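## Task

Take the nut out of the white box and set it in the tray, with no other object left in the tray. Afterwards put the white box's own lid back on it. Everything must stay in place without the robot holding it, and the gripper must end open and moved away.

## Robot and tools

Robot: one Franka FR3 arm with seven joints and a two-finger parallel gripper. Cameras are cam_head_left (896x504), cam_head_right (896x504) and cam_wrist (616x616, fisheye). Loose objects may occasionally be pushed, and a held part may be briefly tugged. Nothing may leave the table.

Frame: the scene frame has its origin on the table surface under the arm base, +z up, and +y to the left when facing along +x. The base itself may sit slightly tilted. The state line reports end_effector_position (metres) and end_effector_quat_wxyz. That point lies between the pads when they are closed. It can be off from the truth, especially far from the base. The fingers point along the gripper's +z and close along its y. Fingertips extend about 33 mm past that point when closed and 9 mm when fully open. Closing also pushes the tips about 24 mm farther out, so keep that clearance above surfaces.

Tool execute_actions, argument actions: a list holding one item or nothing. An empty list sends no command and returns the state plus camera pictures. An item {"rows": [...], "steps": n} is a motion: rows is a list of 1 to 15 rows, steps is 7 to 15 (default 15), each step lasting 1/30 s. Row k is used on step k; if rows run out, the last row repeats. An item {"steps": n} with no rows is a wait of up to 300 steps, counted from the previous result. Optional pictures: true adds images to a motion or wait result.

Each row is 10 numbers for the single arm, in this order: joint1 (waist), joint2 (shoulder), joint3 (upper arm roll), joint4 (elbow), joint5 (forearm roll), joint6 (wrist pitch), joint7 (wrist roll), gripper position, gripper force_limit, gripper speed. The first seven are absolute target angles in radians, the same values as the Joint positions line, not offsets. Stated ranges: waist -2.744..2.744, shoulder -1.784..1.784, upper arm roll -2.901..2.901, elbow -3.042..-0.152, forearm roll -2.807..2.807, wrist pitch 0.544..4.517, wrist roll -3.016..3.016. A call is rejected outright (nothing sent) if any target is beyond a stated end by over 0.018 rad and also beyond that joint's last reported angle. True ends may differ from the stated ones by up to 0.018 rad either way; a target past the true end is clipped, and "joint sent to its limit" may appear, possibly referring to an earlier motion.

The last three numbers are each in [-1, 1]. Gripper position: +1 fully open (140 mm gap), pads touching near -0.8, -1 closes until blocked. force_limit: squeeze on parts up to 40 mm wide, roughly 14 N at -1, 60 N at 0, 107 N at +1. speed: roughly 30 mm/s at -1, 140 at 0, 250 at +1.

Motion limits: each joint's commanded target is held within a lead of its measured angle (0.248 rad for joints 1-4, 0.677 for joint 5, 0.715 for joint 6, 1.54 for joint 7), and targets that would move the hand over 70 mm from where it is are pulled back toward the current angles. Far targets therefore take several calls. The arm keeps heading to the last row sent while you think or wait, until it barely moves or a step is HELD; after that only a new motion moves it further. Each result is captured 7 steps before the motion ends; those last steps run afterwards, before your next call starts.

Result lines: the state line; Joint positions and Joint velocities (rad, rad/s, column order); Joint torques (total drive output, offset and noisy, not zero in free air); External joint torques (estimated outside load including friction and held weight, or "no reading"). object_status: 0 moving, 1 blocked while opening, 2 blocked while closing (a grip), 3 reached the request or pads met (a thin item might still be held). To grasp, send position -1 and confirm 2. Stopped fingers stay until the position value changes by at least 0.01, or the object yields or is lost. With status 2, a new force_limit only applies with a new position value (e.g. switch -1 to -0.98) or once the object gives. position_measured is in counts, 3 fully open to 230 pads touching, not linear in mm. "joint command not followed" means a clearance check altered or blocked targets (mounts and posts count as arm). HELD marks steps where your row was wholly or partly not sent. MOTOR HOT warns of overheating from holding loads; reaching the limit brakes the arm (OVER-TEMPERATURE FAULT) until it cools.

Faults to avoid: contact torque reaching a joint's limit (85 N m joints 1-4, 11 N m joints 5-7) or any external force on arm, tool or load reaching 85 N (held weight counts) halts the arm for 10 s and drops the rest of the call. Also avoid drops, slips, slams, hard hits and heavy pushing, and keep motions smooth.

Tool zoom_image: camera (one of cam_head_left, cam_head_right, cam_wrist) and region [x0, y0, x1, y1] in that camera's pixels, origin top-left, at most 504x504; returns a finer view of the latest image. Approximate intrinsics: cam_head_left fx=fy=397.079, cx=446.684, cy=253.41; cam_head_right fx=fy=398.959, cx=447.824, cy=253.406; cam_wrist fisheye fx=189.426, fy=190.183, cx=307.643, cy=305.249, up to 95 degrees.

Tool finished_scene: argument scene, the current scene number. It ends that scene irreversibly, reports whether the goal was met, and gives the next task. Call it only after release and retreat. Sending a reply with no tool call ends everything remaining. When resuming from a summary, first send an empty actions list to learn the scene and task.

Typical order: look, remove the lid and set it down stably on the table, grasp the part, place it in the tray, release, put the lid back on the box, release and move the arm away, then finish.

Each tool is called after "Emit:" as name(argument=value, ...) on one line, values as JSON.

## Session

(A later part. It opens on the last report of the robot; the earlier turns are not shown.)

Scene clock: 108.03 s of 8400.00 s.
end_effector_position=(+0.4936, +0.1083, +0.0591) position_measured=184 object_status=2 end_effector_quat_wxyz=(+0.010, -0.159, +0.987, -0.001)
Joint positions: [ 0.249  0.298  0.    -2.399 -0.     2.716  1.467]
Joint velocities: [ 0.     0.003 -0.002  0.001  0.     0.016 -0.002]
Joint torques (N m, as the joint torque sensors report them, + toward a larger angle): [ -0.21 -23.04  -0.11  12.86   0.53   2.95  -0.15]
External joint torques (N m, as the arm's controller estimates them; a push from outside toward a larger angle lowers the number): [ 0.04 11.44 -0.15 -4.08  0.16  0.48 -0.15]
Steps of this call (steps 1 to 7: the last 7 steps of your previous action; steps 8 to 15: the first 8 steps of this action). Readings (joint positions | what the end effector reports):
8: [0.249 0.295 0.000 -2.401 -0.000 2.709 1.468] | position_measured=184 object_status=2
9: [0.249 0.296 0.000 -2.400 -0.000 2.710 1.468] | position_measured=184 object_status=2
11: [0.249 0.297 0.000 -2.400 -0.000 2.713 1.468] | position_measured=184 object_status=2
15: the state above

Emit:
execute_actions(actions=[{"rows":[[0.247,0.25,0,-2.404,0,2.654,1.465,-1,0,-0.5]],"steps":15}])

Emit:
execute_actions(actions=[{"rows":[[0.247,0.25,0,-2.404,0,2.654,1.465,-1,0,-0.5]],"steps":15}], pictures=true)

Emit:
zoom_image(camera="cam_head_left", region=[380,220,435,265])

Emit:
zoom_image(camera="cam_head_right", region=[380,220,435,265])

Scene clock: 108.87 s of 8400.00 s.
end_effector_position=(+0.4928, +0.1082, +0.0771) position_measured=184 object_status=2 end_effector_quat_wxyz=(+0.009, -0.159, +0.987, -0.001)
Joint positions: [ 0.249  0.251  0.    -2.403 -0.     2.671  1.467]
Joint velocities: [-0.    -0.004  0.     0.     0.    -0.082 -0.001]
Joint torques (N m, as the joint torque sensors report them, + toward a larger angle): [  0.58 -33.78   0.46  16.02   0.57   2.11  -0.2 ]
External joint torques (N m, as the arm's controller estimates them; a push from outside toward a larger angle lowers the number): [ 0.72 -0.91  0.35 -1.08  0.18 -0.31 -0.2 ]
Steps of this call (steps 1 to 7: the last 7 steps of your previous action; steps 8 to 15: the robot went on to your last target; steps 16 to 17: nothing new was sent; steps 18 to 25: the first 8 steps of this action). Readings (joint positions | what the end effector reports):
18: [0.249 0.292 0.000 -2.401 -0.000 2.710 1.467] | position_measured=184 object_status=2
19: [0.249 0.280 0.000 -2.403 -0.000 2.699 1.467] | position_measured=184 object_status=2
21: [0.249 0.261 0.000 -2.403 -0.000 2.686 1.467] | position_measured=184 object_status=2
25: the state above

Scene clock: 109.37 s of 8400.00 s.
end_effector_position=(+0.4887, +0.1073, +0.0759) position_measured=184 object_status=2 end_effector_quat_wxyz=(+0.002, -0.159, +0.987, -0.001)
Joint positions: [ 0.249  0.251  0.    -2.403 -0.     2.657  1.467]
Joint velocities: [-0.001  0.001 -0.001  0.001  0.002 -0.005 -0.   ]
Joint torques (N m, as the joint torque sensors report them, + toward a larger angle): [ -0.32 -33.41  -0.39  15.32   0.57   2.13  -0.13]
External joint torques (N m, as the arm's controller estimates them; a push from outside toward a larger angle lowers the number): [-0.14  0.13 -0.46 -2.21  0.18 -0.3  -0.13]
Steps of this call (steps 1 to 7: the last 7 steps of your previous action; steps 8 to 15: the first 8 steps of this action). Readings (joint positions | what the end effector reports):
8: [0.249 0.251 0.000 -2.403 -0.000 2.659 1.467] | position_measured=184 object_status=2
9: [0.249 0.251 0.000 -2.403 -0.000 2.659 1.467] | position_measured=184 object_status=2
11: [0.249 0.251 0.000 -2.403 -0.000 2.658 1.467] | position_measured=184 object_status=2
15: the state above

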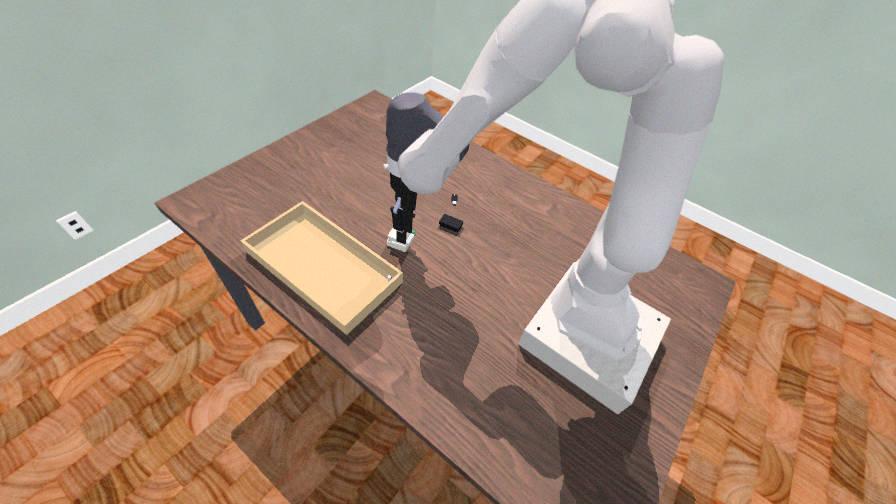

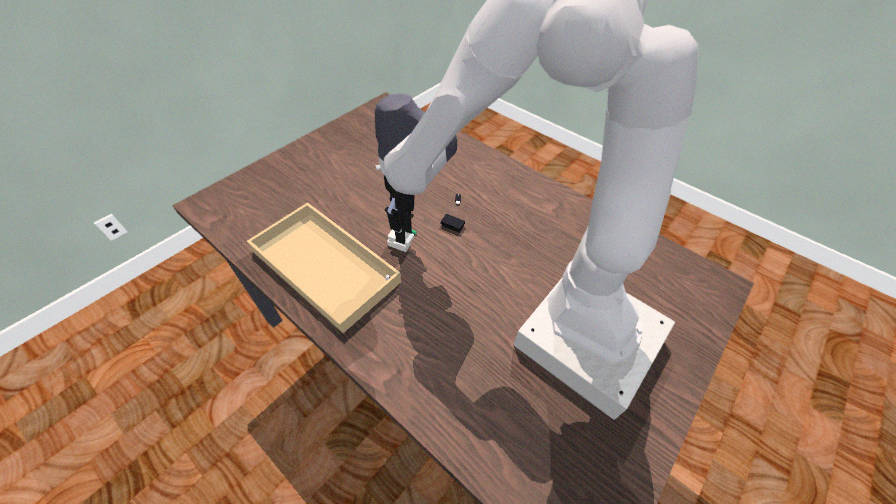

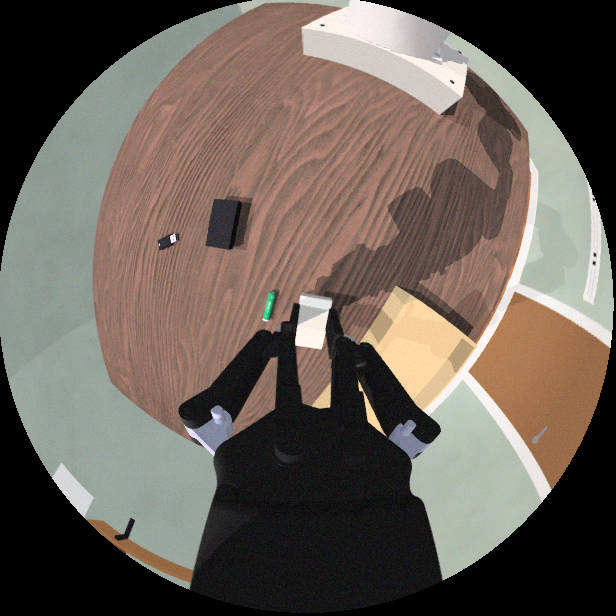

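Region (380, 220, 435, 265) of cam_head_left's 896x504 image, scaled by 9.164, with more detail than that image has; it fills the top 412 rows of this view, and the rest is white.

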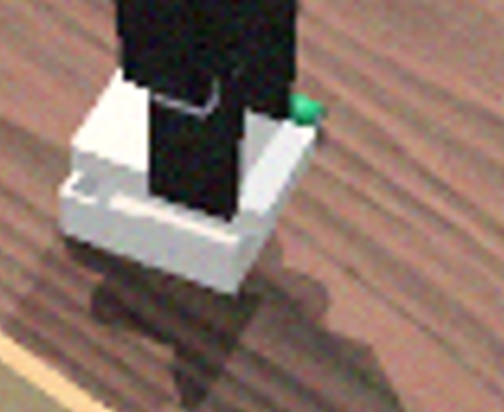

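Region (380, 220, 435, 265) of cam_head_right's 896x504 image, scaled by 9.164, with more detail than that image has; it fills the top 412 rows of this view, and the rest is white.

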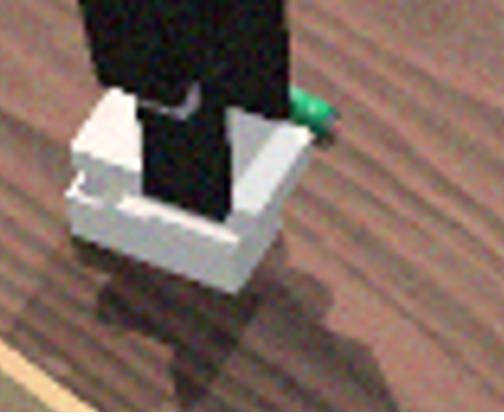

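Emit:
execute_actions(actions=[{"rows":[[0.247,0.259,0,-2.389,0,2.648,1.465,-1,0,-0.5]],"steps":15}])

Emit:
execute_actions(actions=[{"rows":[[0.247,0.27,0,-2.389,0,2.659,1.465,-1,0,-0.5]],"steps":15}], pictures=true)

Emit:
zoom_image(camera="cam_head_left", region=[380,220,435,265])

Scene clock: 110.07 s of 8400.00 s.
end_effector_position=(+0.4919, +0.1080, +0.0762) position_measured=184 object_status=2 end_effector_quat_wxyz=(+0.002, -0.159, +0.987, -0.001)
Joint positions: [ 0.249  0.257  0.    -2.391 -0.     2.652  1.467]
Joint velocities: [-0.     0.004  0.     0.005 -0.002 -0.008  0.002]
Joint torques (N m, as the joint torque sensors report them, + toward a larger angle): [ -0.23 -32.14  -0.35  17.22   0.53   2.1   -0.19]
External joint torques (N m, as the arm's controller estimates them; a push from outside toward a larger angle lowers the number): [-0.1   1.75 -0.47 -0.4   0.14 -0.33 -0.19]
Steps of this call (steps 1 to 7: the last 7 steps of your previous action; steps 8 to 13: the robot went on to your last target; steps 14 to 21: the first 8 steps of this action). Readings (joint positions | what the end effector reports):
14: [0.249 0.252 0.000 -2.401 -0.000 2.655 1.467] | position_measured=184 object_status=2
15: [0.249 0.254 0.000 -2.397 -0.000 2.654 1.467] | position_measured=184 object_status=2
17: [0.249 0.256 0.000 -2.394 -0.000 2.653 1.467] | position_measured=184 object_status=2
21: the state above

Scene clock: 110.57 s of 8400.00 s.
end_effector_position=(+0.4899, +0.1075, +0.0712) position_measured=184 object_status=2 end_effector_quat_wxyz=(-0.001, -0.159, +0.987, -0.002)
Joint positions: [ 0.249  0.269  0.    -2.39  -0.     2.655  1.467]
Joint velocities: [-0.     0.003 -0.001  0.001 -0.002  0.007  0.001]
Joint torques (N m, as the joint torque sensors report them, + toward a larger angle): [  0.01 -33.28   0.09  16.92   0.54   2.9   -0.11]
External joint torques (N m, as the arm's controller estimates them; a push from outside toward a larger angle lowers the number): [ 0.18  1.01 -0.01 -0.73  0.15  0.46 -0.11]
Steps of this call (steps 1 to 7: the last 7 steps of your previous action; steps 8 to 15: the first 8 steps of this action). Readings (joint positions | what the end effector reports):
8: [0.249 0.259 0.000 -2.391 -0.000 2.652 1.467] | position_measured=184 object_status=2
9: [0.249 0.261 0.000 -2.390 -0.000 2.653 1.467] | position_measured=184 object_status=2
11: [0.249 0.266 0.000 -2.390 -0.000 2.654 1.467] | position_measured=184 object_status=2
15: the state above

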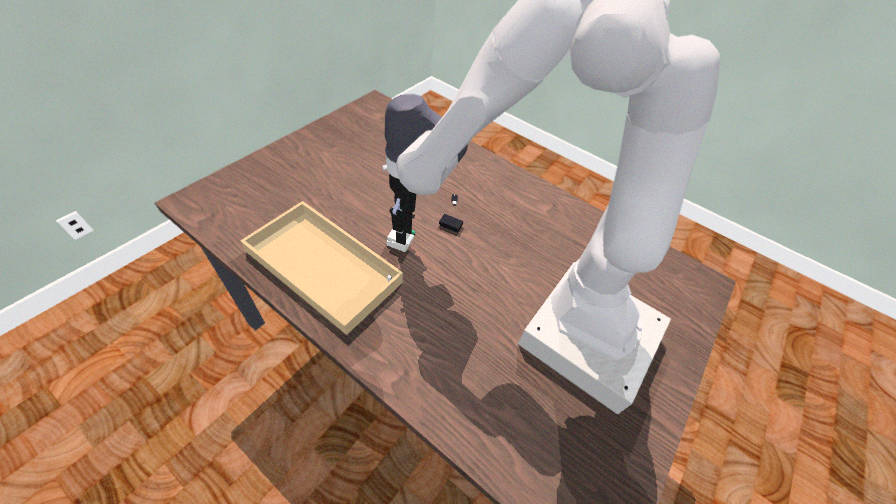

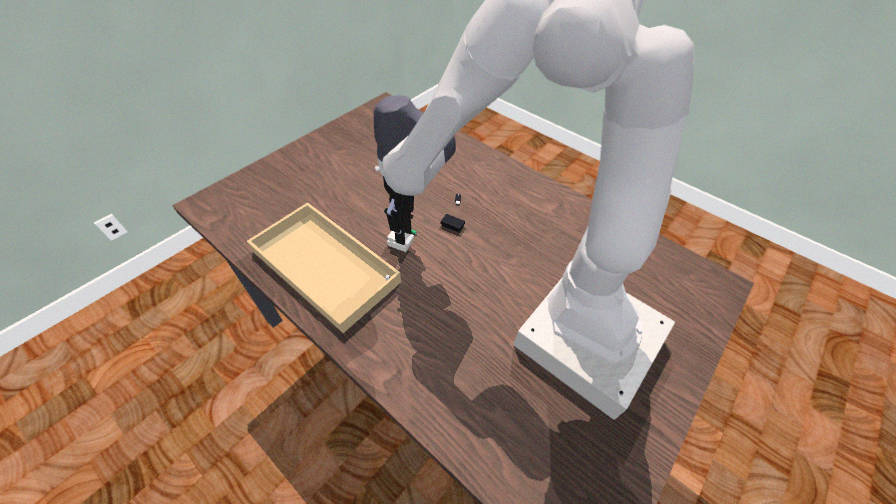

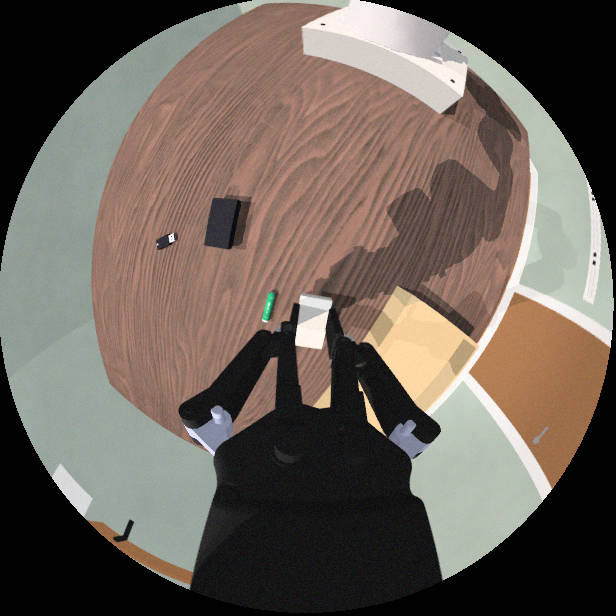

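Region (380, 220, 435, 265) of cam_head_left's 896x504 image, scaled by 9.164, with more detail than that image has; it fills the top 412 rows of this view, and the rest is white.

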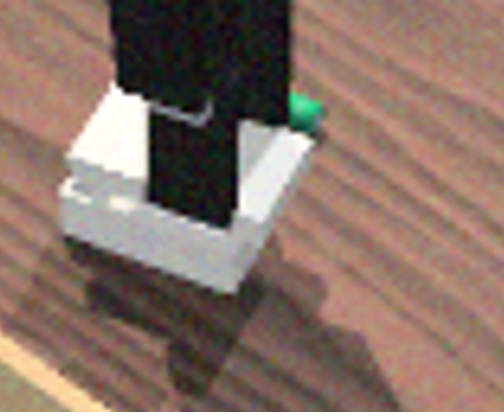

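Emit:
execute_actions(actions=[{"rows":[[0.247,0.278,0,-2.376,0,2.658,1.465,-1,0,-0.5]],"steps":15}])

Emit:
execute_actions(actions=[{"rows":[[0.247,0.286,0,-2.376,0,2.666,1.465,-1,0,-0.5]],"steps":15}], pictures=true)

Emit:
zoom_image(camera="cam_head_left", region=[380,220,435,265])

Scene clock: 111.20 s of 8400.00 s.
end_effector_position=(+0.4949, +0.1086, +0.0715) position_measured=184 object_status=2 end_effector_quat_wxyz=(+0.001, -0.159, +0.987, -0.001)
Joint positions: [ 0.249  0.276  0.    -2.378 -0.     2.656  1.467]
Joint velocities: [ 0.001  0.004 -0.002  0.004 -0.001 -0.001 -0.   ]
Joint torques (N m, as the joint torque sensors report them, + toward a larger angle): [ -0.43 -32.69  -0.39  17.36   0.55   2.77  -0.22]
External joint torques (N m, as the arm's controller estimates them; a push from outside toward a larger angle lowers the number): [-0.23  1.67 -0.46 -0.09  0.16  0.36 -0.22]
Steps of this call (steps 1 to 7: the last 7 steps of your previous action; steps 8 to 11: the robot went on to your last target; steps 12 to 19: the first 8 steps of this action). Readings (joint positions | what the end effector reports):
12: [0.249 0.270 0.000 -2.388 -0.000 2.656 1.467] | position_measured=184 object_status=2
13: [0.249 0.272 0.000 -2.384 -0.000 2.656 1.467] | position_measured=184 object_status=2
15: [0.249 0.275 0.000 -2.381 -0.000 2.656 1.467] | position_measured=184 object_status=2
19: the state above

Scene clock: 111.70 s of 8400.00 s.
end_effector_position=(+0.4944, +0.1085, +0.0680) position_measured=184 object_status=2 end_effector_quat_wxyz=(+0.000, -0.159, +0.987, -0.002)
Joint positions: [ 0.249  0.285  0.    -2.377 -0.     2.662  1.467]
Joint velocities: [-0.     0.001 -0.     0.001 -0.001  0.01   0.   ]
Joint torques (N m, as the joint torque sensors report them, + toward a larger angle): [ -1.13 -33.32  -0.14  16.96   0.62   2.79  -0.2 ]
External joint torques (N m, as the arm's controller estimates them; a push from outside toward a larger angle lowers the number): [-1.09  1.43 -0.38 -0.61  0.24  0.35 -0.2 ]
Steps of this call (steps 1 to 7: the last 7 steps of your previous action; steps 8 to 15: the first 8 steps of this action). Readings (joint positions | what the end effector reports):
8: [0.249 0.277 0.000 -2.378 -0.000 2.657 1.467] | position_measured=184 object_status=2
9: [0.249 0.279 0.000 -2.377 -0.000 2.659 1.467] | position_measured=184 object_status=2
11: [0.249 0.283 0.000 -2.377 -0.000 2.660 1.467] | position_measured=184 object_status=2
15: the state above

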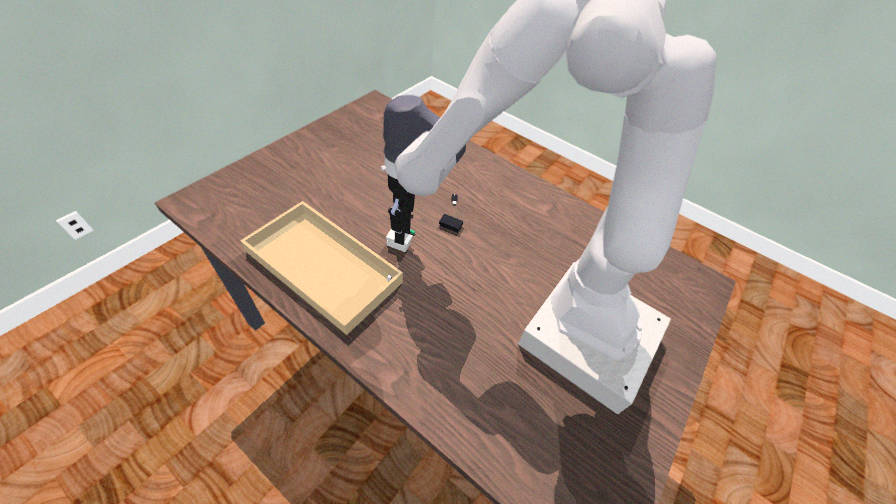

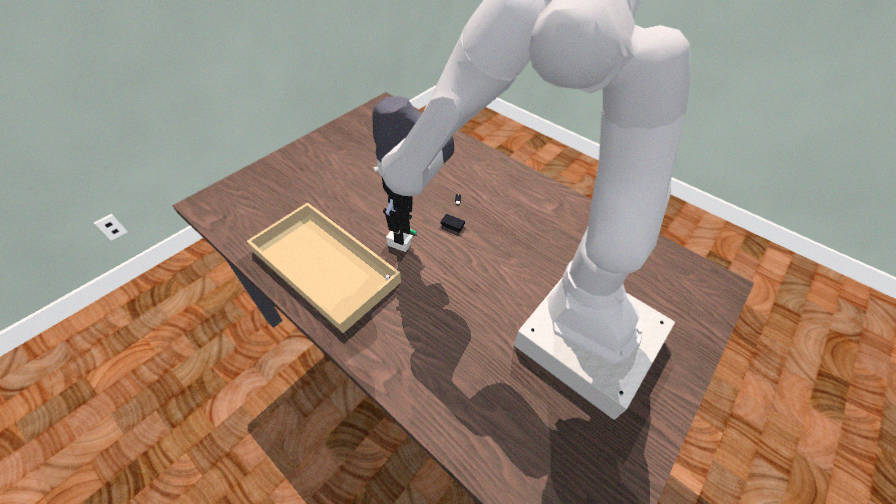

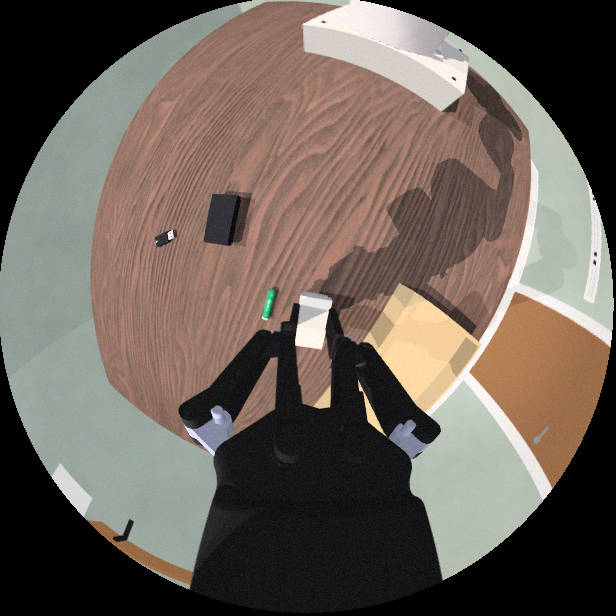

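Region (380, 220, 435, 265) of cam_head_left's 896x504 image, scaled by 9.164, with more detail than that image has; it fills the top 412 rows of this view, and the rest is white.

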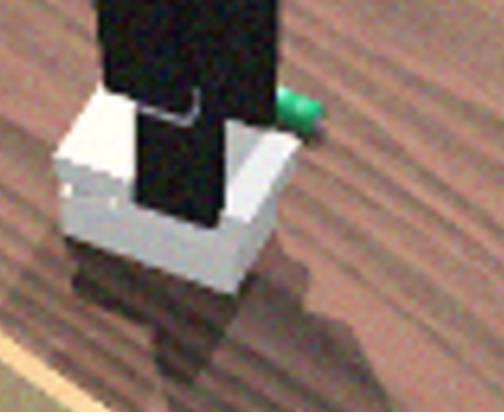

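Emit:
execute_actions(actions=[{"rows":[[0.247,0.298,0,-2.376,0,2.678,1.465,-1,0,-0.5]],"steps":15}])

Emit:
execute_actions(actions=[{"rows":[[0.247,0.31,0,-2.376,0,2.688,1.465,-1,0,-0.5]],"steps":15}])

Emit:
execute_actions(actions=[{"rows":[[0.247,0.322,0,-2.376,0,2.698,1.465,-1,0,-0.5]],"steps":15}])

Emit:
execute_actions(actions=[{"rows":[[0.247,0.332,0,-2.376,0,2.708,1.465,-1,0,-0.5]],"steps":15}], pictures=true)

Emit:
zoom_image(camera="cam_head_left", region=[380,220,435,265])

Scene clock: 112.37 s of 8400.00 s.
end_effector_position=(+0.4942, +0.1085, +0.0631) position_measured=184 object_status=2 end_effector_quat_wxyz=(+0.000, -0.159, +0.987, -0.002)
Joint positions: [ 0.249  0.297  0.    -2.377 -0.     2.673  1.467]
Joint velocities: [-0.     0.001  0.001 -0.     0.001  0.016 -0.001]
Joint torques (N m, as the joint torque sensors report them, + toward a larger angle): [ -0.28 -34.09  -0.44  16.31   0.5    2.94  -0.26]
External joint torques (N m, as the arm's controller estimates them; a push from outside toward a larger angle lowers the number): [-0.22  0.97 -0.68 -1.14  0.13  0.49 -0.26]
Steps of this call (steps 1 to 7: the last 7 steps of your previous action; steps 8 to 12: the robot went on to your last target; steps 13 to 20: the first 8 steps of this action). Readings (joint positions | what the end effector reports):
13: [0.249 0.286 0.000 -2.377 -0.000 2.665 1.467] | position_measured=184 object_status=2
14: [0.249 0.289 0.000 -2.377 -0.000 2.667 1.467] | position_measured=184 object_status=2
16: [0.249 0.294 0.000 -2.377 -0.000 2.670 1.467] | position_measured=184 object_status=2
20: the state above

Scene clock: 112.87 s of 8400.00 s.
end_effector_position=(+0.4947, +0.1086, +0.0595) position_measured=184 object_status=2 end_effector_quat_wxyz=(+0.001, -0.159, +0.987, -0.001)
Joint positions: [ 0.249  0.306  0.    -2.376 -0.     2.683  1.467]
Joint velocities: [ 0.     0.003  0.    -0.     0.001  0.012 -0.001]
Joint torques (N m, as the joint torque sensors report them, + toward a larger angle): [ -0.54 -32.36  -0.12  15.71   0.54   2.91  -0.12]
External joint torques (N m, as the arm's controller estimates them; a push from outside toward a larger angle lowers the number): [-0.42  2.24 -0.3  -1.18  0.17  0.52 -0.12]
Steps of this call (steps 1 to 7: the last 7 steps of your previous action; steps 8 to 15: the first 8 steps of this action). Readings (joint positions | what the end effector reports):
8: [0.249 0.298 0.000 -2.376 -0.000 2.677 1.467] | position_measured=184 object_status=2
9: [0.249 0.301 0.000 -2.376 -0.000 2.678 1.467] | position_measured=184 object_status=2
11: [0.249 0.306 0.000 -2.376 -0.000 2.681 1.467] | position_measured=184 object_status=2
15: the state above

Scene clock: 113.37 s of 8400.00 s.
end_effector_position=(+0.4978, +0.1092, +0.0593) position_measured=184 object_status=2 end_effector_quat_wxyz=(+0.005, -0.159, +0.987, -0.001)
Joint positions: [ 0.249  0.31   0.    -2.374 -0.     2.693  1.467]
Joint velocities: [ 0.001  0.005  0.001  0.001  0.     0.013 -0.001]
Joint torques (N m, as the joint torque sensors report them, + toward a larger angle): [  0.17 -27.35   0.14  14.82   0.47   3.12  -0.14]
External joint torques (N m, as the arm's controller estimates them; a push from outside toward a larger angle lowers the number): [ 0.19  7.55 -0.13 -2.24  0.11  0.69 -0.14]
Steps of this call (steps 1 to 7: the last 7 steps of your previous action; steps 8 to 15: the first 8 steps of this action). Readings (joint positions | what the end effector reports):
8: [0.249 0.307 0.000 -2.376 -0.000 2.686 1.467] | position_measured=184 object_status=2
9: [0.249 0.308 0.000 -2.375 -0.000 2.688 1.467] | position_measured=184 object_status=2
11: [0.249 0.309 0.000 -2.374 -0.000 2.690 1.467] | position_measured=184 object_status=2
15: the state above

Scene clock: 113.87 s of 8400.00 s.
end_effector_position=(+0.5011, +0.1100, +0.0591) position_measured=184 object_status=2 end_effector_quat_wxyz=(+0.010, -0.159, +0.987, -0.001)
Joint positions: [ 0.249  0.313  0.    -2.371 -0.     2.703  1.467]
Joint velocities: [ 0.001  0.002 -0.     0.001 -0.     0.014  0.   ]
Joint torques (N m, as the joint torque sensors report them, + toward a larger angle): [  0.29 -23.13  -0.37  13.17   0.47   3.04  -0.22]
External joint torques (N m, as the arm's controller estimates them; a push from outside toward a larger angle lowers the number): [ 0.43 12.05 -0.54 -3.94  0.11  0.58 -0.22]
Steps of this call (steps 1 to 7: the last 7 steps of your previous action; steps 8 to 15: the first 8 steps of this action). Readings (joint positions | what the end effector reports):
8: [0.249 0.311 0.000 -2.373 -0.000 2.696 1.467] | position_measured=184 object_status=2
9: [0.249 0.311 0.000 -2.373 -0.000 2.697 1.467] | position_measured=184 object_status=2
11: [0.249 0.313 0.000 -2.372 -0.000 2.700 1.467] | position_measured=184 object_status=2
15: the state above

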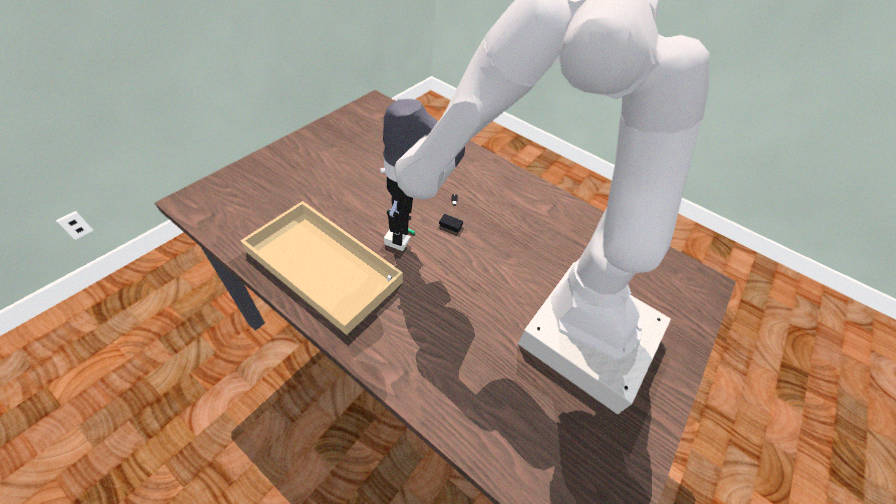

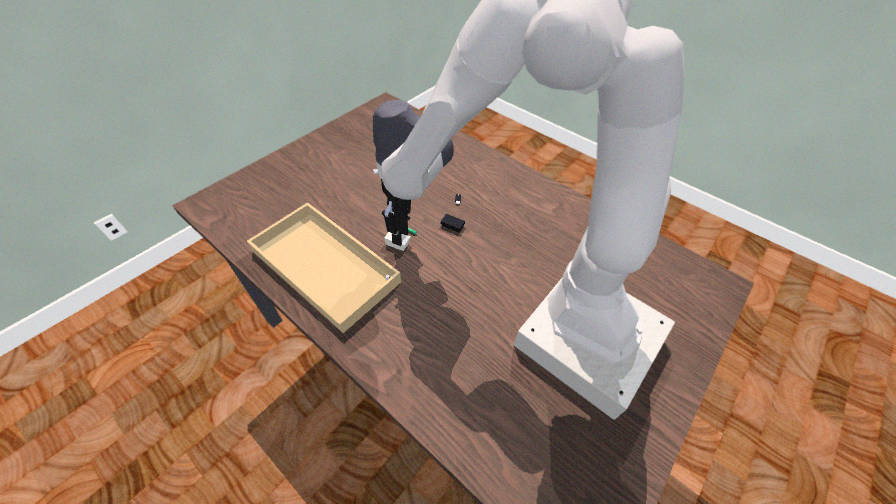

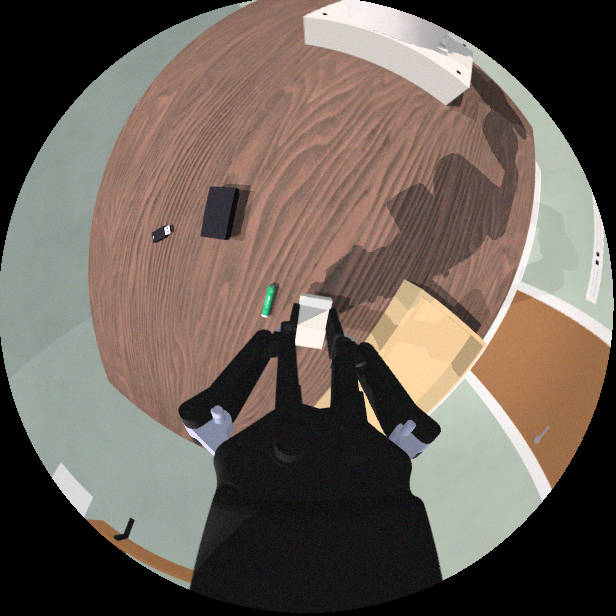

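Region (380, 220, 435, 265) of cam_head_left's 896x504 image, scaled by 9.164, with more detail than that image has; it fills the top 412 rows of this view, and the rest is white.

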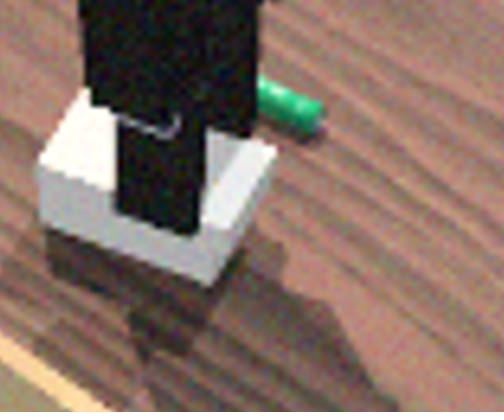

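Emit:
execute_actions(actions=[{"rows":[[0.247,0.315,0,-2.376,0,2.691,1.465,-1,0,-0.5],[0.247,0.315,0,-2.376,0,2.691,1.465,-1,0,-0.5],[0.247,0.315,0,-2.376,0,2.691,1.465,-1,0,-0.5],[0.247,0.315,0,-2.376,0,2.691,1.465,-0.2,0,-0.5]],"steps":15}])

Emit:
execute_actions(actions=[{"rows":[[0.247,0.315,0,-2.376,0,2.691,1.465,-0.2,0,-0.5],[0.247,0.315,0,-2.376,0,2.691,1.465,-0.2,0,-0.5],[0.247,0.315,0,-2.376,0,2.691,1.465,-0.2,0,-0.5],[0.247,0.15,0,-2.376,0,2.53,1.465,-0.2,0,-0.5]],"steps":15}])

Emit:
execute_actions(actions=[{"rows":[[0.1,-0.1,0,-2.4,0,2.3,1.535,-0.1,0,0]],"steps":15}])

Emit:
execute_actions(actions=[])

Emit:
zoom_image(camera="cam_head_left", region=[375,205,475,270])

Scene clock: 115.17 s of 8400.00 s.
end_effector_position=(+0.4984, +0.1094, +0.0581) position_measured=167 object_status=0 end_effector_quat_wxyz=(+0.006, -0.159, +0.987, -0.001)
Joint positions: [ 0.249  0.313  0.    -2.373 -0.     2.697  1.467]
Joint velocities: [-0.002  0.009  0.002 -0.012 -0.001 -0.024  0.   ]
Joint torques (N m, as the joint torque sensors report them, + toward a larger angle): [ -0.55 -34.53  -0.63  14.72   0.5    2.22  -0.08]
External joint torques (N m, as the arm's controller estimates them; a push from outside toward a larger angle lowers the number): [-0.48  0.81 -0.86 -2.58  0.14 -0.29 -0.08]
Steps of this call (steps 1 to 7: the last 7 steps of your previous action; steps 8 to 15: the robot went on to your last target; steps 16 to 31: nothing new was sent; steps 32 to 39: the first 8 steps of this action). Readings (joint positions | what the end effector reports):
32: [0.249 0.313 0.000 -2.371 -0.000 2.704 1.467] | position_measured=184 object_status=2
33: [0.249 0.312 0.000 -2.371 -0.000 2.702 1.467] | position_measured=184 object_status=2
35: [0.249 0.312 0.000 -2.371 -0.000 2.701 1.467] | position_measured=184 object_status=0
39: the state above

Scene clock: 115.67 s of 8400.00 s.
end_effector_position=(+0.5107, +0.1122, +0.1217) position_measured=154 object_status=3 end_effector_quat_wxyz=(+0.026, -0.159, +0.987, -0.000)
Joint positions: [ 0.249  0.17   0.    -2.374 -0.     2.595  1.467]
Joint velocities: [ 0.001 -0.513 -0.001  0.117  0.    -0.309  0.001]
Joint torques (N m, as the joint torque sensors report them, + toward a larger angle): [ -0.84 -18.69  -0.4   10.41   0.6    0.59  -0.25]
External joint torques (N m, as the arm's controller estimates them; a push from outside toward a larger angle lowers the number): [-0.68 -0.92 -0.38  0.02  0.19 -0.4  -0.25]
Steps of this call (steps 1 to 7: the last 7 steps of your previous action; steps 8 to 15: the first 8 steps of this action). Readings (joint positions | what the end effector reports):
8: [0.249 0.314 0.000 -2.374 -0.000 2.694 1.467] | position_measured=154 object_status=0
9: [0.249 0.314 0.000 -2.374 -0.000 2.694 1.467] | position_measured=154 object_status=3
11: [0.249 0.297 0.000 -2.380 -0.000 2.669 1.467] | position_measured=154 object_status=3
15: the state above

Scene clock: 116.17 s of 8400.00 s.
end_effector_position=(+0.5040, +0.0359, +0.2255) position_measured=141 object_status=0 end_effector_quat_wxyz=(+0.037, -0.071, +0.997, -0.001)
Joint positions: [ 0.108 -0.091 -0.005 -2.392 -0.     2.374  1.5  ]
Joint velocities: [-0.188 -0.302 -0.033 -0.001  0.001 -0.39   0.106]
Joint torques (N m, as the joint torque sensors report them, + toward a larger angle): [  3.7  -16.31   5.36  15.52   0.88   1.39   0.18]
External joint torques (N m, as the arm's controller estimates them; a push from outside toward a larger angle lowers the number): [-1.86 -0.87 -0.13 -0.05  0.41 -0.28  0.18]
Steps of this call (steps 1 to 7: the last 7 steps of your previous action; steps 8 to 15: the first 8 steps of this action). Readings (joint positions | what the end effector reports):
8: [0.236 0.132 0.007 -2.382 -0.000 2.527 1.470] | position_measured=154 object_status=0
9: [0.216 0.096 0.010 -2.391 -0.000 2.500 1.474] | position_measured=149 object_status=0
11: [0.169 0.015 0.008 -2.395 -0.000 2.450 1.482] | position_measured=141 object_status=0
15: the state above

Scene clock: 116.40 s of 8400.00 s.
end_effector_position=(+0.4864, +0.0330, +0.2224) position_measured=141 object_status=3 end_effector_quat_wxyz=(+0.013, -0.060, +0.998, -0.001)
Joint positions: [ 0.101 -0.101 -0.002 -2.398 -0.     2.32   1.517]
Joint velocities: [ 0.     0.     0.008 -0.012 -0.    -0.111  0.049]
Joint torques (N m, as the joint torque sensors report them, + toward a larger angle): [  0.22 -25.1   -0.5   19.76   0.86   2.15   0.14]
External joint torques (N m, as the arm's controller estimates them; a push from outside toward a larger angle lowers the number): [ 0.58  1.68 -0.07 -2.85  0.24 -0.42  0.14]
Kept back: nothing.
Steps of this call (steps 1 to 7: the last 7 steps of your previous action). Readings (joint positions | what the end effector reports):
1: [0.103 -0.098 -0.005 -2.392 -0.000 2.362 1.503] | position_measured=141 object_status=3
2: [0.102 -0.100 -0.005 -2.392 -0.000 2.352 1.506] | position_measured=141 object_status=3
4: [0.101 -0.101 -0.003 -2.395 -0.000 2.336 1.511] | position_measured=141 object_status=3
7: the state above

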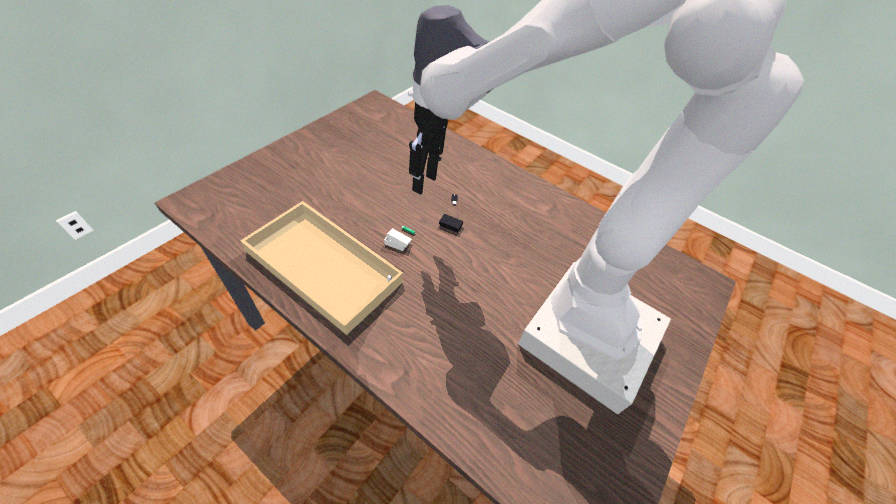

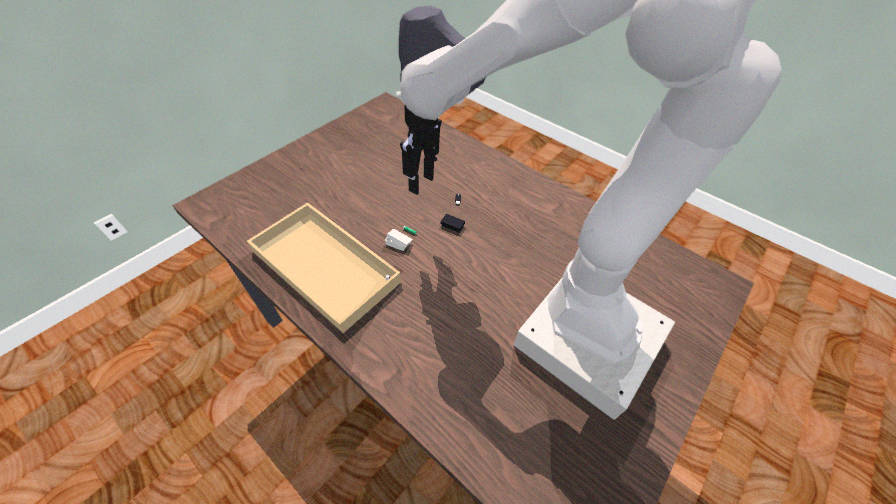

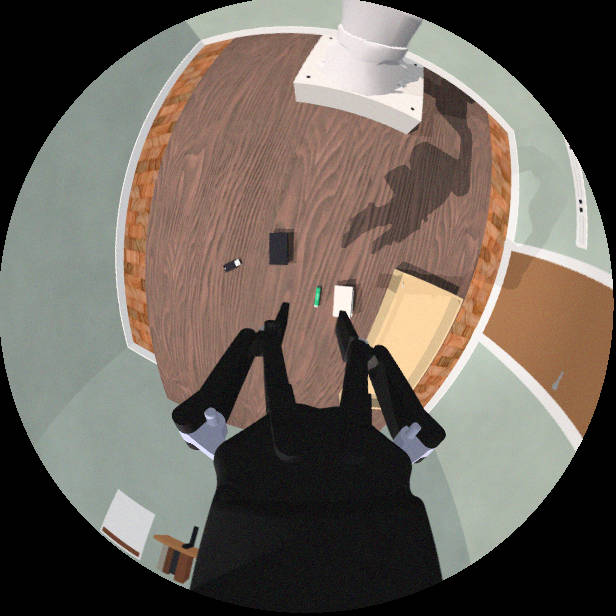

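Region (375, 205, 475, 270) of cam_head_left's 896x504 image, scaled by 5.040, with more detail than that image has; it fills the top 328 rows of this view, and the rest is white.

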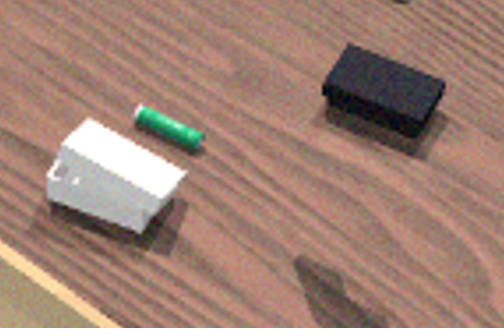

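Emit:
execute_actions(actions=[{"rows":[[0.247,0.2,0,-2.376,0,2.56,1.465,-0.1,0,0]],"steps":15}])

Emit:
execute_actions(actions=[{"rows":[[0.247,0.25,0,-2.376,0,2.626,1.465,-0.1,0,0]],"steps":15}])

Emit:
execute_actions(actions=[])

Emit:
zoom_image(camera="cam_wrist", region=[250,250,380,380])

Scene clock: 117.27 s of 8400.00 s.
end_effector_position=(+0.4701, +0.0969, +0.1057) position_measured=141 object_status=3 end_effector_quat_wxyz=(-0.039, -0.136, +0.990, -0.004)
Joint positions: [ 0.234  0.178  0.002 -2.38  -0.     2.48   1.5  ]
Joint velocities: [ 0.25   0.537  0.061 -0.071 -0.001  0.412 -0.105]
Joint torques (N m, as the joint torque sensors report them, + toward a larger angle): [ -2.33 -48.28  -4.22  24.44   0.6    4.03  -0.11]
External joint torques (N m, as the arm's controller estimates them; a push from outside toward a larger angle lowers the number): [ 3.5  -0.05  1.1  -2.47 -0.04  0.5  -0.11]
Steps of this call (steps 1 to 18: the robot went on to your last target; steps 19 to 26: the first 8 steps of this action). Readings (joint positions | what the end effector reports):
19: [0.115 -0.083 -0.008 -2.390 -0.000 2.324 1.527] | position_measured=141 object_status=3
20: [0.134 -0.045 -0.010 -2.381 -0.000 2.351 1.524] | position_measured=141 object_status=3
22: [0.173 0.039 -0.007 -2.376 -0.000 2.397 1.517] | position_measured=141 object_status=3
26: the state above

Scene clock: 117.77 s of 8400.00 s.
end_effector_position=(+0.4892, +0.1064, +0.0815) position_measured=141 object_status=3 end_effector_quat_wxyz=(-0.010, -0.155, +0.988, -0.002)
Joint positions: [ 0.246  0.249  0.001 -2.376 -0.     2.605  1.474]
Joint velocities: [ 0.001  0.008 -0.001  0.001 -0.001  0.111 -0.02 ]
Joint torques (N m, as the joint torque sensors report them, + toward a larger angle): [  2.15 -34.69  -0.16  16.22   0.55   2.9   -0.32]
External joint torques (N m, as the arm's controller estimates them; a push from outside toward a larger angle lowers the number): [ 2.22  0.18 -0.34 -2.31  0.15  0.48 -0.32]
Steps of this call (steps 1 to 7: the last 7 steps of your previous action; steps 8 to 15: the first 8 steps of this action). Readings (joint positions | what the end effector reports):
8: [0.246 0.207 0.002 -2.376 -0.000 2.551 1.482] | position_measured=141 object_status=3
9: [0.246 0.218 0.001 -2.375 -0.000 2.565 1.480] | position_measured=141 object_status=3
11: [0.246 0.238 0.001 -2.375 -0.000 2.584 1.478] | position_measured=141 object_status=3
15: the state above

Scene clock: 118.00 s of 8400.00 s.
end_effector_position=(+0.4936, +0.1074, +0.0827) position_measured=141 object_status=3 end_effector_quat_wxyz=(-0.003, -0.156, +0.988, -0.002)
Joint positions: [ 0.246  0.249  0.001 -2.376 -0.     2.619  1.471]
Joint velocities: [-0.001 -0.001 -0.     0.     0.     0.028 -0.009]
Joint torques (N m, as the joint torque sensors report them, + toward a larger angle): [  1.22 -33.25  -0.99  17.15   0.51   2.98  -0.3 ]
External joint torques (N m, as the arm's controller estimates them; a push from outside toward a larger angle lowers the number): [ 1.38  0.77 -1.09 -0.83  0.1   0.58 -0.3 ]
Kept back: nothing.
Steps of this call (steps 1 to 7: the last 7 steps of your previous action). Readings (joint positions | what the end effector reports):
1: [0.246 0.249 0.001 -2.376 -0.000 2.608 1.474] | position_measured=141 object_status=3
2: [0.246 0.249 0.001 -2.376 -0.000 2.611 1.473] | position_measured=141 object_status=3
4: [0.246 0.249 0.001 -2.376 -0.000 2.615 1.472] | position_measured=141 object_status=3
7: the state above

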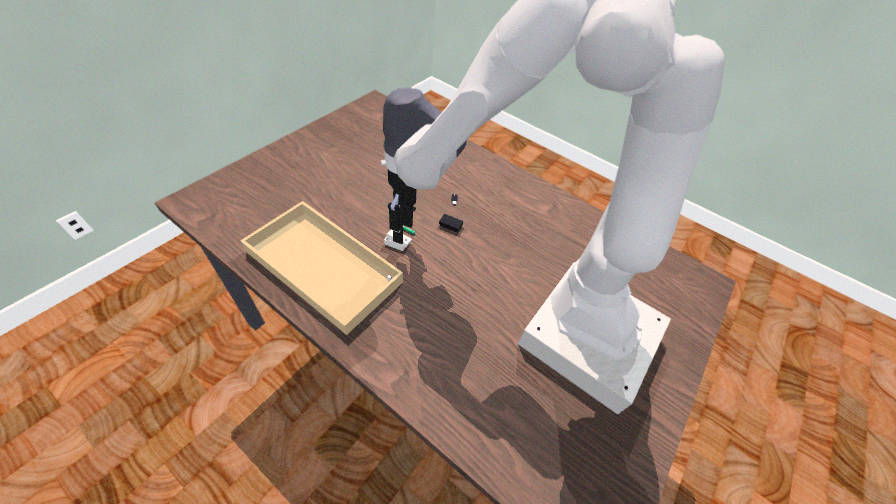

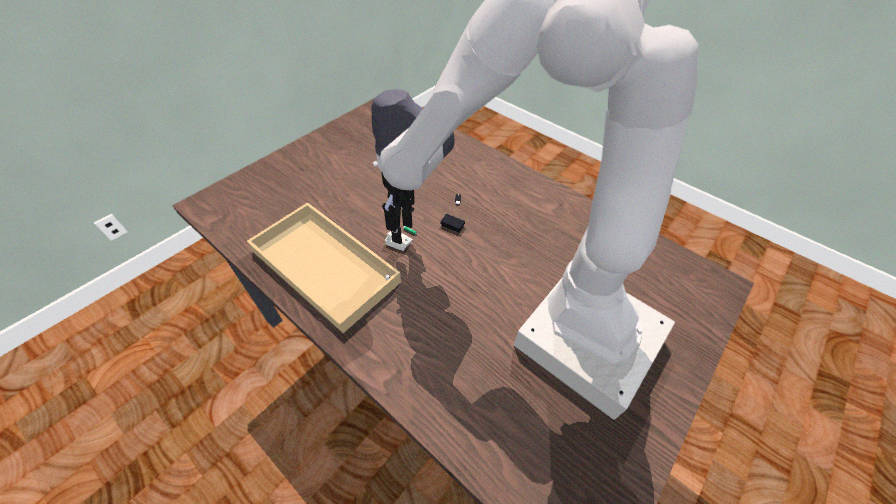

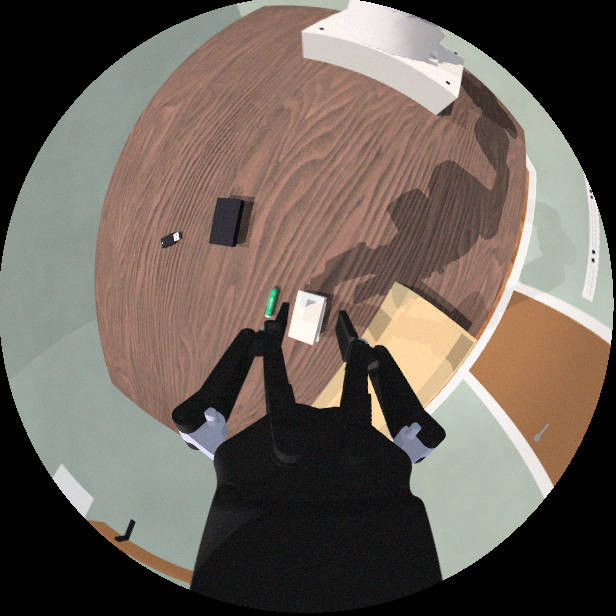

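Region (250, 250, 380, 380) of cam_wrist's 616x616 image, scaled by 3.877, with more detail than that image has.

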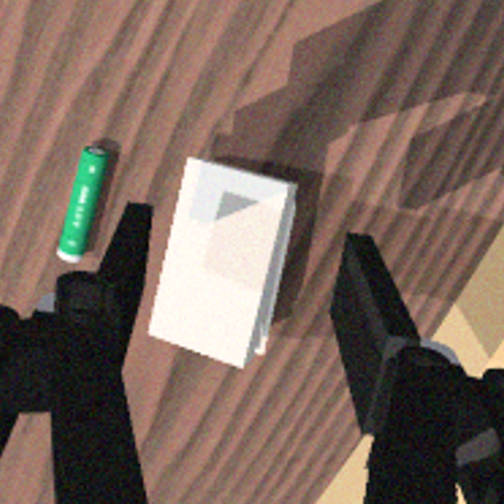

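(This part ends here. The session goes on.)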